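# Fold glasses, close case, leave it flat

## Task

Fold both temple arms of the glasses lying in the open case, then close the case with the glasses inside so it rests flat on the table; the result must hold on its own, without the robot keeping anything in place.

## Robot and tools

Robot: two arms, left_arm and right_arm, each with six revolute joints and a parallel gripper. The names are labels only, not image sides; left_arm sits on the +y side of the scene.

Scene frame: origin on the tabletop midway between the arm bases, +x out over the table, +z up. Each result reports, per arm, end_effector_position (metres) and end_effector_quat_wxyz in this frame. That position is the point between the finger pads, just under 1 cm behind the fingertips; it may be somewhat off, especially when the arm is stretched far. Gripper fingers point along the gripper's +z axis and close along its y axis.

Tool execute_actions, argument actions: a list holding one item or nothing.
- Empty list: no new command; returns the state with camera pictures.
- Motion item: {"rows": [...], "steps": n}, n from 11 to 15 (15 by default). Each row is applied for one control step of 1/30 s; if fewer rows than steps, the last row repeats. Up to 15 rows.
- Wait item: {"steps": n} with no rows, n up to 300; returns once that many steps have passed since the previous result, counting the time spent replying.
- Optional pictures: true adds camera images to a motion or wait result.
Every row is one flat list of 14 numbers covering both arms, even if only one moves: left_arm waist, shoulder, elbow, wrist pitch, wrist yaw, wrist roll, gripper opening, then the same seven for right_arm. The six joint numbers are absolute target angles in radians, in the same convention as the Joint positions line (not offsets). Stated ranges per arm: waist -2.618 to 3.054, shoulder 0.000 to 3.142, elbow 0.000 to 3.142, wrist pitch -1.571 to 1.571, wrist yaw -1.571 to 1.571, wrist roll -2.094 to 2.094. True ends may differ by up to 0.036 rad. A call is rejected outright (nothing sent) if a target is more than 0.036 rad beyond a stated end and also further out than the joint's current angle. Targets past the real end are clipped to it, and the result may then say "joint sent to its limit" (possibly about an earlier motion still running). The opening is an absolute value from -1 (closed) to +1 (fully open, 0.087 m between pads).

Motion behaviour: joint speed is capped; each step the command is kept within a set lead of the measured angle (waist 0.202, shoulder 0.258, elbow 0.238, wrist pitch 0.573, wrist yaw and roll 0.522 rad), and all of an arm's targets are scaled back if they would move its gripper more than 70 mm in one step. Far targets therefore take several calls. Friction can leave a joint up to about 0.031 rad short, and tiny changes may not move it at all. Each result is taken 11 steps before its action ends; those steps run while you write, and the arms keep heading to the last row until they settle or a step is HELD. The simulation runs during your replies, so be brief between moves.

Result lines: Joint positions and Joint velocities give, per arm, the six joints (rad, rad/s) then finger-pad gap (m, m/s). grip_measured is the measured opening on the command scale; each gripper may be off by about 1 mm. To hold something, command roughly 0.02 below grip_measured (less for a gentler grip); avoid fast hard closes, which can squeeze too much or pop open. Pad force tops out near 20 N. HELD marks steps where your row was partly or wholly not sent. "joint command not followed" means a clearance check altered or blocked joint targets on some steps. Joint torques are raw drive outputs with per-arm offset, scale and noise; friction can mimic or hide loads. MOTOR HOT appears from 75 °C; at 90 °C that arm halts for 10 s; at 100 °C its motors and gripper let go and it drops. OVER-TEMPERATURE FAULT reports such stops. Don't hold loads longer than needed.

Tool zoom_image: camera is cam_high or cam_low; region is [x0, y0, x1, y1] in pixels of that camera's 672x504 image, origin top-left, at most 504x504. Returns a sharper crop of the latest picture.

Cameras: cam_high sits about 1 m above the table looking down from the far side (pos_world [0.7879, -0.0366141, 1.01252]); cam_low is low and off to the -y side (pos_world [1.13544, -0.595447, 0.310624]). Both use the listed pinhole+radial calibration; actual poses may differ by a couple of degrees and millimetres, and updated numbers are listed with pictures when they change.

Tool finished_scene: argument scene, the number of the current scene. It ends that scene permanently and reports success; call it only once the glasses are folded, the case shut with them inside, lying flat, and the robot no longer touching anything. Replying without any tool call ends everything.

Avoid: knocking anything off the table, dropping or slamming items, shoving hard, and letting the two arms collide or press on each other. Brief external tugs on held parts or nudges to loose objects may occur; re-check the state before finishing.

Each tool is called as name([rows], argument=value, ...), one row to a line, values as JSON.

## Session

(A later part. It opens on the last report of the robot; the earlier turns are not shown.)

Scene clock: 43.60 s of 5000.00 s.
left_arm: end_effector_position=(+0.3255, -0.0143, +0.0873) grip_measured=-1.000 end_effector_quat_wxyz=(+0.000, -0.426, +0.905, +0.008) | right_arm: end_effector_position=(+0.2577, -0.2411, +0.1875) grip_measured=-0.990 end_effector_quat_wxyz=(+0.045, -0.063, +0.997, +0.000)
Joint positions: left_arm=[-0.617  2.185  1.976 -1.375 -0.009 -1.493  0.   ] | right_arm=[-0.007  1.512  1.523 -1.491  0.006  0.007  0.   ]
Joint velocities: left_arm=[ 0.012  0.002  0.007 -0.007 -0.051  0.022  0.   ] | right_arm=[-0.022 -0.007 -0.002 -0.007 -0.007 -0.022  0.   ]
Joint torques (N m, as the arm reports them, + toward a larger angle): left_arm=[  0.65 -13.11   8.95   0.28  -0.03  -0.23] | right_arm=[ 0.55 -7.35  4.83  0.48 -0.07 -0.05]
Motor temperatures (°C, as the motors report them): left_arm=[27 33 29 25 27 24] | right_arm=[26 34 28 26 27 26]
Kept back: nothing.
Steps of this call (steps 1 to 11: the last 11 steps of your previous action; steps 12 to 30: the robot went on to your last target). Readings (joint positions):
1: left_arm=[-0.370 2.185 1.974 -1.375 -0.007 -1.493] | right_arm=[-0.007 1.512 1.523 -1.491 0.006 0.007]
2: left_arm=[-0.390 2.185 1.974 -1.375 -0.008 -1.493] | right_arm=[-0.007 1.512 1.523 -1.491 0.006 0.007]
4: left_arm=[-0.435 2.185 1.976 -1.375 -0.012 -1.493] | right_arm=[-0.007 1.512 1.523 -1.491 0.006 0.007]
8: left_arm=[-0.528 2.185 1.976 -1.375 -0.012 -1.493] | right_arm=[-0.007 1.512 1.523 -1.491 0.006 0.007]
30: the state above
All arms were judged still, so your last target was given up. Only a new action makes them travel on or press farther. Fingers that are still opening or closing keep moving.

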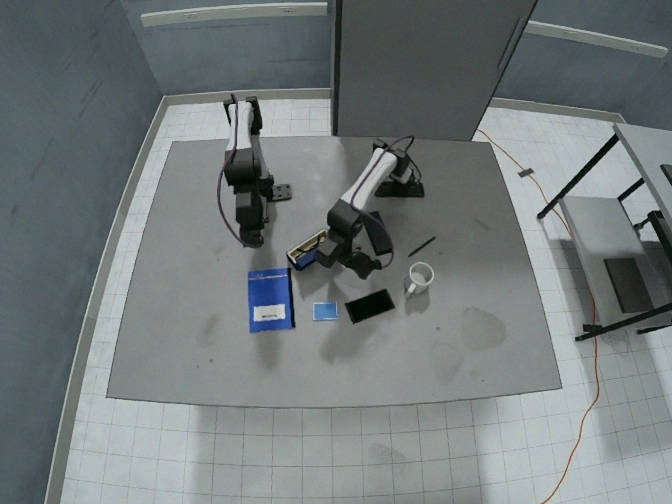

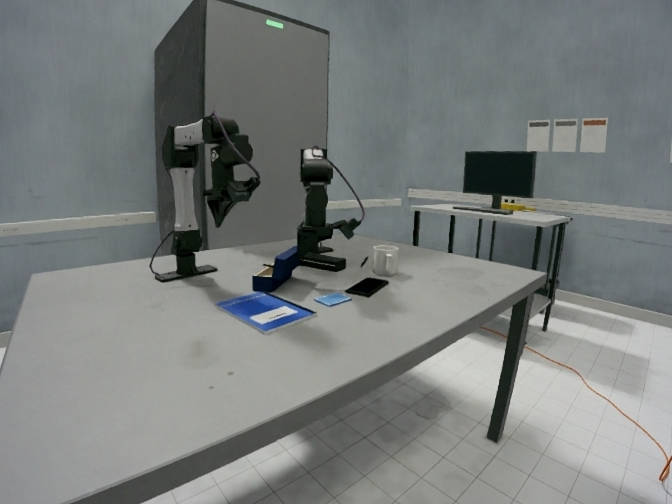

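execute_actions([
  {"rows":[[-0.6,2.18,2.0,-1.38,0,-1.5,-1,0.6,1.3,0.75,-0.35,0,0,-1]]},
])

execute_actions([
  {"rows":[[-0.6,2.18,2.0,-1.38,0,-1.5,-1,0.6,1.42,0.68,-0.16,0,0,-1]]},
])

execute_actions([
  {"steps":30},
], pictures=true)

zoom_image(camera="cam_high", region=[260,195,390,290])

Scene clock: 44.93 s of 5000.00 s.
left_arm: end_effector_position=(+0.3270, -0.0125, +0.0873) grip_measured=-1.000 end_effector_quat_wxyz=(+0.000, -0.429, +0.903, +0.008) | right_arm: end_effector_position=(+0.2798, -0.1814, +0.1609) grip_measured=-0.990 end_effector_quat_wxyz=(+0.192, -0.167, +0.967, +0.027)
Joint positions: left_arm=[-0.612  2.185  1.976 -1.375 -0.009 -1.493  0.   ] | right_arm=[ 0.212  1.34   1.247 -1.087  0.015  0.008  0.   ]
Joint velocities: left_arm=[ 0.061 -0.012 -0.007  0.022 -0.037 -0.066  0.   ] | right_arm=[ 1.829 -0.867 -1.795  2.659 -0.125 -0.081 -0.002]
Joint torques (N m, as the arm reports them, + toward a larger angle): left_arm=[  0.69 -13.11   8.92   0.26  -0.03  -0.22] | right_arm=[-0.54 -2.94  5.27  0.94 -0.01  0.02]
Motor temperatures (°C, as the motors report them): left_arm=[27 34 29 25 27 24] | right_arm=[26 34 28 26 27 26]
Steps of this call (steps 1 to 36: nothing new was sent; steps 37 to 40: the first 4 steps of this action). Readings (joint positions):
37: left_arm=[-0.617 2.185 1.976 -1.375 -0.009 -1.493] | right_arm=[0.018 1.478 1.471 -1.403 0.016 0.008]
38: left_arm=[-0.615 2.185 1.976 -1.375 -0.009 -1.493] | right_arm=[0.075 1.423 1.386 -1.279 0.019 0.008]
40: the state above

Scene clock: 45.43 s of 5000.00 s.
left_arm: end_effector_position=(+0.3354, -0.0090, +0.0890) grip_measured=-1.000 end_effector_quat_wxyz=(+0.009, -0.436, +0.900, +0.003) | right_arm: end_effector_position=(+0.2578, -0.0588, +0.0539) grip_measured=-0.990 end_effector_quat_wxyz=(+0.290, -0.345, +0.885, +0.118)
Joint positions: left_arm=[-0.598  2.185  1.985 -1.366 -0.019 -1.495  0.   ] | right_arm=[ 0.603  1.347  0.735 -0.321 -0.01   0.003  0.   ]
Joint velocities: left_arm=[ 0.134 -0.012  0.081  0.051  0.022 -0.125  0.   ] | right_arm=[-0.007  0.212 -0.027  0.711  0.037 -0.007 -0.001]
Joint torques (N m, as the arm reports them, + toward a larger angle): left_arm=[ -0.58 -13.12   7.72   0.08   0.12  -0.13] | right_arm=[-0.16 -0.03  3.56  1.92  0.16  0.  ]
Motor temperatures (°C, as the motors report them): left_arm=[27 34 30 25 27 24] | right_arm=[26 34 28 26 27 26]
Steps of this call (steps 1 to 11: the last 11 steps of your previous action; steps 12 to 15: the first 4 steps of this action). Readings (joint positions):
12: left_arm=[-0.608 2.185 1.976 -1.375 -0.009 -1.493] | right_arm=[0.603 1.316 0.742 -0.422 -0.005 0.003]
13: left_arm=[-0.607 2.185 1.976 -1.372 -0.014 -1.494] | right_arm=[0.603 1.332 0.739 -0.382 -0.007 0.003]
15: the state above

Scene clock: 46.43 s of 5000.00 s.
left_arm: end_effector_position=(+0.3425, -0.0064, +0.0893) grip_measured=-1.000 end_effector_quat_wxyz=(+0.018, -0.442, +0.897, -0.001) | right_arm: end_effector_position=(+0.2672, -0.0495, +0.0544) grip_measured=-0.990 end_effector_quat_wxyz=(+0.314, -0.342, +0.876, +0.129)
Joint positions: left_arm=[-0.588  2.185  1.988 -1.353 -0.031 -1.499  0.   ] | right_arm=[ 0.603  1.362  0.719 -0.236 -0.013  0.003  0.   ]
Joint velocities: left_arm=[-0.007  0.007  0.007 -0.051 -0.022  0.022  0.   ] | right_arm=[-0.017  0.027  0.002  0.081  0.037  0.007  0.   ]
Joint torques (N m, as the arm reports them, + toward a larger angle): left_arm=[ -0.75 -13.18   7.97   0.09   0.17  -0.17] | right_arm=[-0.2  -0.28  4.44  2.16  0.13  0.01]
Motor temperatures (°C, as the motors report them): left_arm=[27 34 30 25 27 24] | right_arm=[26 34 28 26 27 26]
Kept back: nothing.
Steps of this call (steps 1 to 11: the last 11 steps of your previous action; steps 12 to 30: the robot went on to your last target). Readings (joint positions):
1: left_arm=[-0.594 2.185 1.987 -1.364 -0.020 -1.496] | right_arm=[0.603 1.353 0.733 -0.297 -0.011 0.003]
2: left_arm=[-0.591 2.185 1.987 -1.362 -0.020 -1.497] | right_arm=[0.603 1.358 0.730 -0.277 -0.011 0.003]
4: left_arm=[-0.589 2.185 1.988 -1.357 -0.024 -1.498] | right_arm=[0.603 1.362 0.726 -0.255 -0.012 0.003]
8: left_arm=[-0.588 2.185 1.988 -1.354 -0.029 -1.498] | right_arm=[0.603 1.362 0.721 -0.240 -0.013 0.003]
30: the state above
All arms were judged still, so your last target was given up. Only a new action makes them travel on or press farther. Fingers that are still opening or closing keep moving.

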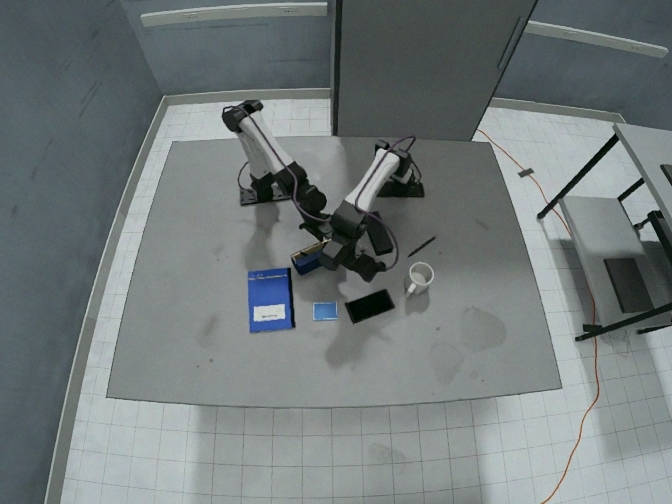

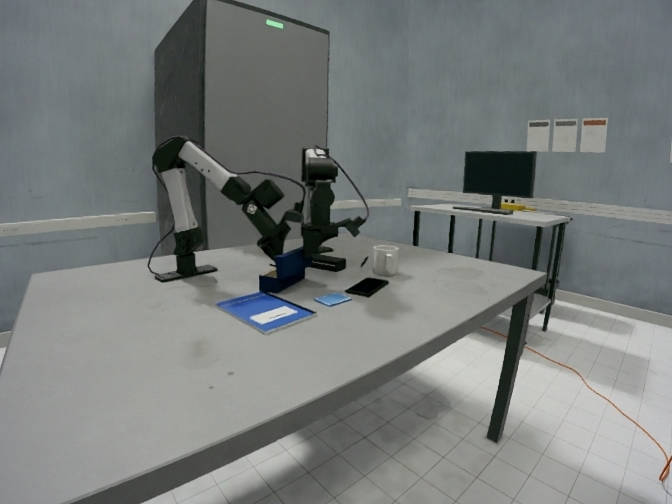

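Region (260, 195, 390, 290) of cam_high's 672x504 image, scaled by 3.877, with more detail than that image has; it fills the top 368 rows of this view, and the rest is white.

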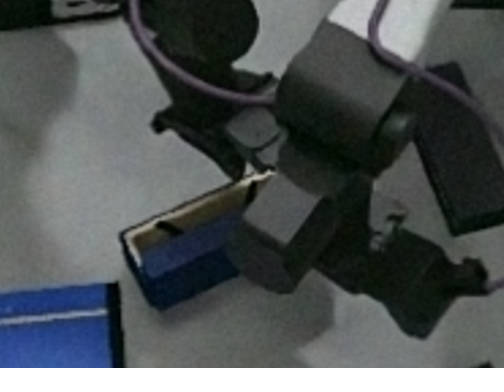

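execute_actions([
  {"rows":[[-0.6,2.18,2.0,-1.38,0,-1.5,-1,0.6,1.2,0.6,-0.3,0,0,-1],[-0.6,2.18,2.0,-1.38,0,-1.5,-1,0.6,1.2,0.6,-0.3,0,0,-1],[-0.6,2.18,2.0,-1.38,0,-1.5,-1,0.6,1.2,0.6,-0.3,0,0,-1],[-0.6,2.18,2.0,-1.38,0,-1.5,-1,0.6,1.2,0.6,-0.3,0,0,-1],[-0.6,2.18,2.0,-1.38,0,-1.5,-1,0.6,1.2,0.6,-0.3,0,0,-1],[-0.6,2.18,2.0,-1.38,0,-1.5,-1,0.6,1.2,0.6,-0.3,0,0,-1],[-0.6,2.18,2.0,-1.38,0,-1.5,-1,0.47,1.2,0.6,-0.3,0,0,-1],[-0.6,2.18,2.0,-1.38,0,-1.5,-1,0.47,1.2,0.6,-0.3,0,0,-1],[-0.6,2.18,2.0,-1.38,0,-1.5,-1,0.47,1.2,0.6,-0.3,0,0,-1],[-0.6,2.18,2.0,-1.38,0,-1.5,-1,0.47,1.27,0.53,-0.16,0,0,-1]]},
])

execute_actions([
  {"steps":30},
])

execute_actions([
  {"rows":[[-0.62,2.18,2.0,-1.38,0,-1.5,-1,0.47,1.27,0.53,-0.16,0,0,-1],[-0.64,2.18,2.0,-1.38,0,-1.5,-1,0.47,1.27,0.53,-0.16,0,0,-1],[-0.66,2.18,2.0,-1.38,0,-1.5,-1,0.47,1.27,0.53,-0.16,0,0,-1],[-0.68,2.18,2.0,-1.38,0,-1.5,-1,0.47,1.27,0.53,-0.16,0,0,-1],[-0.70,2.18,2.0,-1.38,0,-1.5,-1,0.47,1.27,0.53,-0.16,0,0,-1],[-0.72,2.18,2.0,-1.38,0,-1.5,-1,0.47,1.27,0.53,-0.16,0,0,-1],[-0.74,2.18,2.0,-1.38,0,-1.5,-1,0.47,1.27,0.53,-0.16,0,0,-1]]},
])

execute_actions([
  {"steps":30},
], pictures=true)

zoom_image(camera="cam_low", region=[220,200,350,300])

Scene clock: 47.97 s of 5000.00 s.
left_arm: end_effector_position=(+0.3404, -0.0067, +0.0895) grip_measured=-1.000 end_effector_quat_wxyz=(+0.014, -0.442, +0.897, +0.000) | right_arm: end_effector_position=(+0.2478, -0.0677, +0.0581) grip_measured=-0.990 end_effector_quat_wxyz=(+0.321, -0.341, +0.874, +0.131)
Joint positions: left_arm=[-0.589  2.185  1.988 -1.359 -0.025 -1.499  0.   ] | right_arm=[ 0.603  1.227  0.634 -0.271 -0.011  0.003  0.   ]
Joint velocities: left_arm=[-0.012  0.002 -0.022 -0.095  0.11  -0.081  0.   ] | right_arm=[-0.002 -0.559 -0.325 -0.286  0.022  0.007 -0.001]
Joint torques (N m, as the arm reports them, + toward a larger angle): left_arm=[ -0.61 -13.22   7.99   0.2    0.09  -0.19] | right_arm=[-0.12 -3.47  6.43  1.64  0.06 -0.02]
Motor temperatures (°C, as the motors report them): left_arm=[27 34 30 25 27 24] | right_arm=[26 33 28 27 27 26]
Steps of this call (steps 1 to 42: nothing new was sent; steps 43 to 46: the first 4 steps of this action). Readings (joint positions):
43: left_arm=[-0.588 2.185 1.988 -1.353 -0.031 -1.499] | right_arm=[0.603 1.339 0.705 -0.236 -0.013 0.003]
44: left_arm=[-0.588 2.185 1.988 -1.355 -0.031 -1.499] | right_arm=[0.603 1.295 0.675 -0.243 -0.012 0.003]
46: the state above

Scene clock: 48.97 s of 5000.00 s.
left_arm: end_effector_position=(+0.3413, -0.0036, +0.0890) grip_measured=-1.000 end_effector_quat_wxyz=(+0.019, -0.442, +0.897, +0.006) | right_arm: end_effector_position=(+0.2751, -0.0948, +0.0530) grip_measured=-0.990 end_effector_quat_wxyz=(+0.350, -0.282, +0.886, +0.115)
Joint positions: left_arm=[-0.588  2.185  1.988 -1.364 -0.039 -1.499  0.   ] | right_arm=[ 0.479  1.219  0.581 -0.178 -0.005  0.003  0.   ]
Joint velocities: left_arm=[-0.012  0.002  0.012 -0.066  0.007 -0.139  0.   ] | right_arm=[ 0.017 -0.012 -0.012 -0.037 -0.022 -0.022 -0.002]
Joint torques (N m, as the arm reports them, + toward a larger angle): left_arm=[ -0.72 -13.14   7.89   0.18   0.24  -0.14] | right_arm=[-0.55  0.39  3.71  1.71  0.06  0.01]
Motor temperatures (°C, as the motors report them): left_arm=[27 34 30 25 27 24] | right_arm=[26 33 28 27 27 26]
Kept back: nothing.
Steps of this call (steps 1 to 11: the last 11 steps of your previous action; steps 12 to 30: the robot went on to your last target). Readings (joint positions):
1: left_arm=[-0.590 2.185 1.988 -1.361 -0.022 -1.499] | right_arm=[0.603 1.215 0.626 -0.278 -0.011 0.003]
2: left_arm=[-0.590 2.185 1.988 -1.362 -0.021 -1.499] | right_arm=[0.603 1.213 0.624 -0.283 -0.010 0.003]
4: left_arm=[-0.590 2.185 1.988 -1.364 -0.018 -1.499] | right_arm=[0.547 1.213 0.623 -0.287 -0.017 0.001]
8: left_arm=[-0.590 2.185 1.988 -1.364 -0.022 -1.499] | right_arm=[0.479 1.219 0.595 -0.217 -0.009 0.003]
30: the state above
All arms were judged still, so your last target was given up. Only a new action makes them travel on or press farther. Fingers that are still opening or closing keep moving.

Scene clock: 49.10 s of 5000.00 s.
left_arm: end_effector_position=(+0.3392, -0.0060, +0.0890) grip_measured=-1.000 end_effector_quat_wxyz=(+0.026, -0.436, +0.899, +0.008) | right_arm: end_effector_position=(+0.2751, -0.0948, +0.0530) grip_measured=-0.990 end_effector_quat_wxyz=(+0.350, -0.282, +0.886, +0.115)
Joint positions: left_arm=[-0.601  2.184  1.988 -1.364 -0.053 -1.499  0.   ] | right_arm=[ 0.479  1.219  0.581 -0.178 -0.005  0.003  0.   ]
Joint velocities: left_arm=[-0.232 -0.046 -0.017  0.051 -0.154  0.007  0.   ] | right_arm=[-0.017 -0.017 -0.002 -0.007  0.007 -0.095 -0.   ]
Joint torques (N m, as the arm reports them, + toward a larger angle): left_arm=[ -4.55 -12.84   7.85   0.18   0.63  -0.14] | right_arm=[-0.47  0.39  3.71  1.72  0.07  0.  ]
Motor temperatures (°C, as the motors report them): left_arm=[27 34 30 25 27 24] | right_arm=[26 33 28 27 27 26]
Steps of this call (steps 1 to 4: the first 4 steps of this action). Readings (joint positions):
1: left_arm=[-0.588 2.185 1.988 -1.364 -0.039 -1.499] | right_arm=[0.479 1.219 0.581 -0.178 -0.005 0.003]
2: left_arm=[-0.590 2.185 1.988 -1.364 -0.040 -1.499] | right_arm=[0.479 1.219 0.581 -0.178 -0.005 0.003]
4: the state above

Scene clock: 50.10 s of 5000.00 s.
left_arm: end_effector_position=(+0.2968, -0.0480, +0.0904) grip_measured=-1.000 end_effector_quat_wxyz=(+0.016, -0.376, +0.927, +0.009) | right_arm: end_effector_position=(+0.2771, -0.0948, +0.0475) grip_measured=-0.990 end_effector_quat_wxyz=(+0.353, -0.279, +0.886, +0.114)
Joint positions: left_arm=[-0.735  2.183  1.99  -1.378 -0.037 -1.5    0.   ] | right_arm=[ 0.477  1.234  0.562 -0.139 -0.002  0.007  0.   ]
Joint velocities: left_arm=[-0.012 -0.002  0.002  0.022 -0.022 -0.11   0.   ] | right_arm=[ 0.002  0.012 -0.002 -0.051  0.007 -0.125  0.   ]
Joint torques (N m, as the arm reports them, + toward a larger angle): left_arm=[ -0.25 -12.94   7.71   0.33   0.23  -0.15] | right_arm=[-0.43 -1.01  5.03  1.41  0.01 -0.03]
Motor temperatures (°C, as the motors report them): left_arm=[27 35 30 25 27 24] | right_arm=[26 33 28 27 27 26]
Kept back: nothing.
Steps of this call (steps 1 to 11: the last 11 steps of your previous action; steps 12 to 30: the robot went on to your last target). Readings (joint positions):
1: left_arm=[-0.613 2.183 1.988 -1.364 -0.057 -1.499] | right_arm=[0.479 1.219 0.581 -0.178 -0.005 0.003]
2: left_arm=[-0.630 2.183 1.988 -1.364 -0.057 -1.499] | right_arm=[0.479 1.219 0.581 -0.178 -0.005 0.003]
4: left_arm=[-0.671 2.180 1.989 -1.368 -0.069 -1.498] | right_arm=[0.479 1.219 0.581 -0.178 -0.005 0.003]
8: left_arm=[-0.734 2.177 1.990 -1.377 -0.043 -1.500] | right_arm=[0.478 1.227 0.574 -0.162 -0.004 0.006]
30: the state above
All arms were judged still, so your last target was given up. Only a new action makes them travel on or press farther. Fingers that are still opening or closing keep moving.

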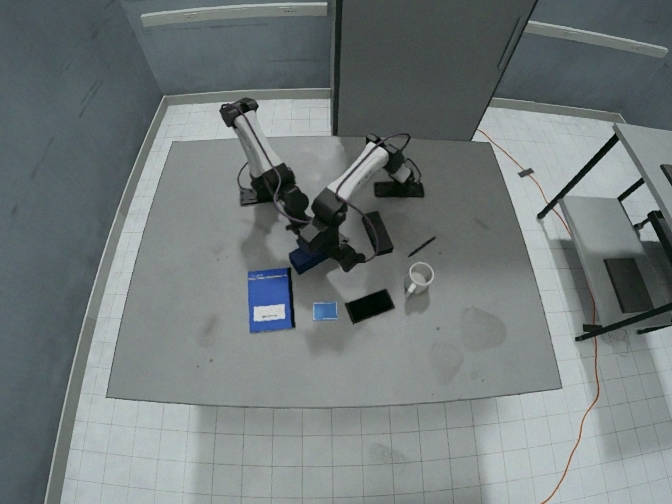

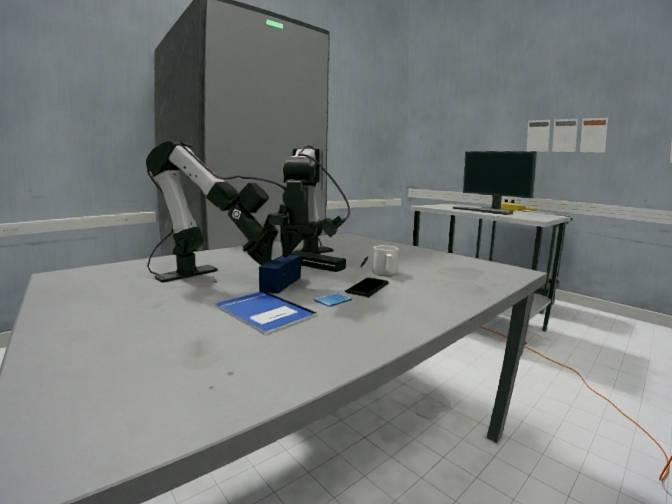

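Region (220, 200, 350, 300) of cam_low's 672x504 image, scaled by 3.877, with more detail than that image has; it fills the top 388 rows of this view, and the rest is white.

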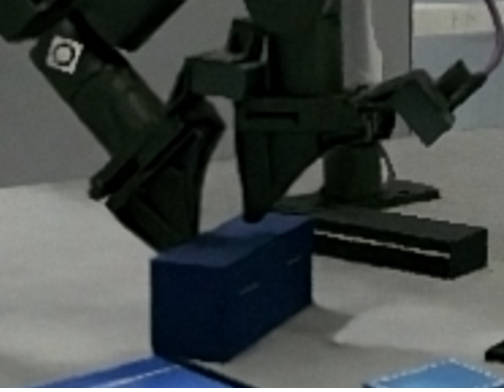

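Withdraw right, press lid, lift.

execute_actions([
  {"rows":[[-0.74,2.18,2.0,-1.38,0,-1.5,-1,0.47,1.0,0.45,-0.3,0,0,-1],[-0.74,2.18,2.0,-1.38,0,-1.5,-1,0.47,1.0,0.45,-0.3,0,0,-1],[-0.74,2.18,2.0,-1.38,0,-1.5,-1,0.47,1.0,0.45,-0.3,0,0,-1],[-0.74,2.18,2.0,-1.38,0,-1.5,-1,0.47,1.0,0.45,-0.3,0,0,-1],[-0.74,2.18,2.0,-1.38,0,-1.5,-1,0.47,1.0,0.45,-0.3,0,0,-1],[-0.74,2.18,2.0,-1.38,0,-1.5,-1,0.47,1.0,0.45,-0.3,0,0,-1],[-0.74,2.19,1.92,-1.3,0,-1.5,-1,0.47,1.0,0.45,-0.3,0,0,-1]]},
])

execute_actions([
  {"rows":[[-0.74,2.05,2.17,-1.57,0,-1.5,-1,0.47,1.0,0.45,-0.3,0,0,-1]]},
])

execute_actions([
  {"steps":25},
], pictures=true)

zoom_image(camera="cam_low", region=[220,200,350,300])

Scene clock: 51.03 s of 5000.00 s.
left_arm: end_effector_position=(+0.2949, -0.0500, +0.0909) grip_measured=-1.000 end_effector_quat_wxyz=(+0.010, -0.375, +0.927, +0.005) | right_arm: end_effector_position=(+0.2523, -0.1124, +0.0577) grip_measured=-0.990 end_effector_quat_wxyz=(+0.366, -0.277, +0.880, +0.119)
Joint positions: left_arm=[-0.736  2.183  1.99  -1.378 -0.023 -1.5    0.   ] | right_arm=[ 0.477  1.035  0.481 -0.227 -0.002  0.007  0.   ]
Joint velocities: left_arm=[-0.002  0.012 -0.002 -0.081  0.037  0.037  0.   ] | right_arm=[ 0.002 -0.886 -0.227 -0.593 -0.022 -0.022 -0.001]
Joint torques (N m, as the arm reports them, + toward a larger angle): left_arm=[ -0.18 -13.01   7.74   0.34   0.03  -0.14] | right_arm=[-0.25 -0.63  6.35  1.64  0.01 -0.03]
Motor temperatures (°C, as the motors report them): left_arm=[27 35 30 25 27 24] | right_arm=[26 33 28 27 27 26]
Steps of this call (steps 1 to 24: nothing new was sent; steps 25 to 28: the first 4 steps of this action). Readings (joint positions):
25: left_arm=[-0.735 2.183 1.990 -1.378 -0.034 -1.500] | right_arm=[0.477 1.204 0.549 -0.149 -0.002 0.007]
26: left_arm=[-0.735 2.183 1.990 -1.378 -0.030 -1.500] | right_arm=[0.477 1.138 0.518 -0.177 -0.002 0.007]
28: the state above

Scene clock: 51.53 s of 5000.00 s.
left_arm: end_effector_position=(+0.2975, -0.0541, +0.1233) grip_measured=-1.000 end_effector_quat_wxyz=(+0.018, -0.376, +0.926, -0.022) | right_arm: end_effector_position=(+0.2419, -0.1198, +0.0531) grip_measured=-0.990 end_effector_quat_wxyz=(+0.348, -0.280, +0.888, +0.113)
Joint positions: left_arm=[-0.734  2.153  2.068 -1.431 -0.013 -1.5    0.   ] | right_arm=[ 0.477  1.01   0.477 -0.289 -0.002  0.007  0.   ]
Joint velocities: left_arm=[-0.022 -0.51   0.862 -0.696  0.022 -0.037  0.   ] | right_arm=[ 0.012 -0.012  0.017  0.022  0.066 -0.022  0.   ]
Joint torques (N m, as the arm reports them, + toward a larger angle): left_arm=[ -0.23 -16.65   9.28   0.2   -0.01  -0.16] | right_arm=[-0.45 -3.05  5.65  1.48  0.01 -0.02]
Motor temperatures (°C, as the motors report them): left_arm=[27 35 30 25 27 24] | right_arm=[26 33 28 28 27 26]
Steps of this call (steps 1 to 11: the last 11 steps of your previous action; steps 12 to 15: the first 4 steps of this action). Readings (joint positions):
12: left_arm=[-0.734 2.179 1.973 -1.356 -0.013 -1.500] | right_arm=[0.477 1.010 0.477 -0.287 -0.002 0.007]
13: left_arm=[-0.734 2.178 2.003 -1.386 -0.013 -1.500] | right_arm=[0.477 1.010 0.477 -0.288 -0.002 0.007]
15: the state above

Scene clock: 52.37 s of 5000.00 s.
left_arm: end_effector_position=(+0.2832, -0.0414, +0.1902) grip_measured=-1.000 end_effector_quat_wxyz=(+0.035, -0.375, +0.924, -0.058) | right_arm: end_effector_position=(+0.2416, -0.1200, +0.0529) grip_measured=-0.990 end_effector_quat_wxyz=(+0.347, -0.280, +0.888, +0.113)
Joint positions: left_arm=[-0.734  2.04   2.162 -1.557 -0.013 -1.5    0.   ] | right_arm=[ 0.477  1.01   0.477 -0.291 -0.002  0.007  0.   ]
Joint velocities: left_arm=[-0.012 -0.022 -0.002  0.007  0.007 -0.007  0.   ] | right_arm=[-0.007 -0.002  0.002 -0.066 -0.066 -0.037  0.   ]
Joint torques (N m, as the arm reports them, + toward a larger angle): left_arm=[ -0.32 -10.55   7.34   0.46   0.01  -0.14] | right_arm=[-0.34 -3.09  5.54  1.47  0.01  0.  ]
Motor temperatures (°C, as the motors report them): left_arm=[27 35 30 25 27 24] | right_arm=[26 33 28 28 27 26]
Kept back: nothing.
Steps of this call (steps 1 to 11: the last 11 steps of your previous action; steps 12 to 25: the robot went on to your last target). Readings (joint positions):
1: left_arm=[-0.734 2.132 2.097 -1.452 -0.013 -1.500] | right_arm=[0.477 1.010 0.477 -0.289 -0.002 0.007]
2: left_arm=[-0.734 2.110 2.120 -1.470 -0.013 -1.500] | right_arm=[0.477 1.010 0.477 -0.290 -0.002 0.007]
4: left_arm=[-0.734 2.065 2.148 -1.497 -0.013 -1.500] | right_arm=[0.477 1.010 0.477 -0.290 -0.002 0.007]
8: left_arm=[-0.734 2.034 2.162 -1.534 -0.013 -1.500] | right_arm=[0.477 1.010 0.477 -0.291 -0.002 0.007]
25: the state above

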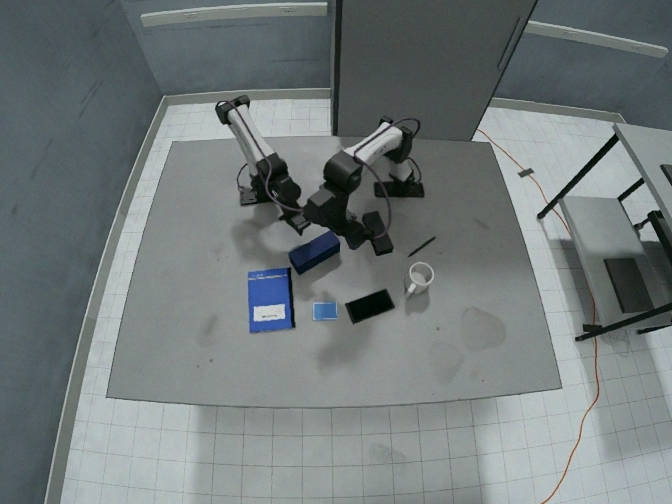

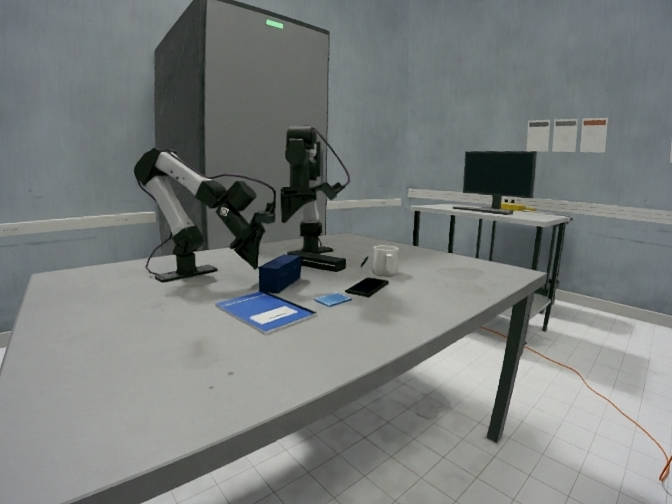

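Region (220, 200, 350, 300) of cam_low's 672x504 image, scaled by 3.877, with more detail than that image has; it fills the top 388 rows of this view, and the rest is white.

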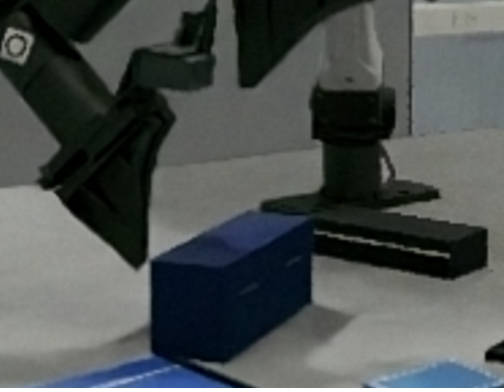

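finished_scene(scene=1)

The scene is finished: the task was done.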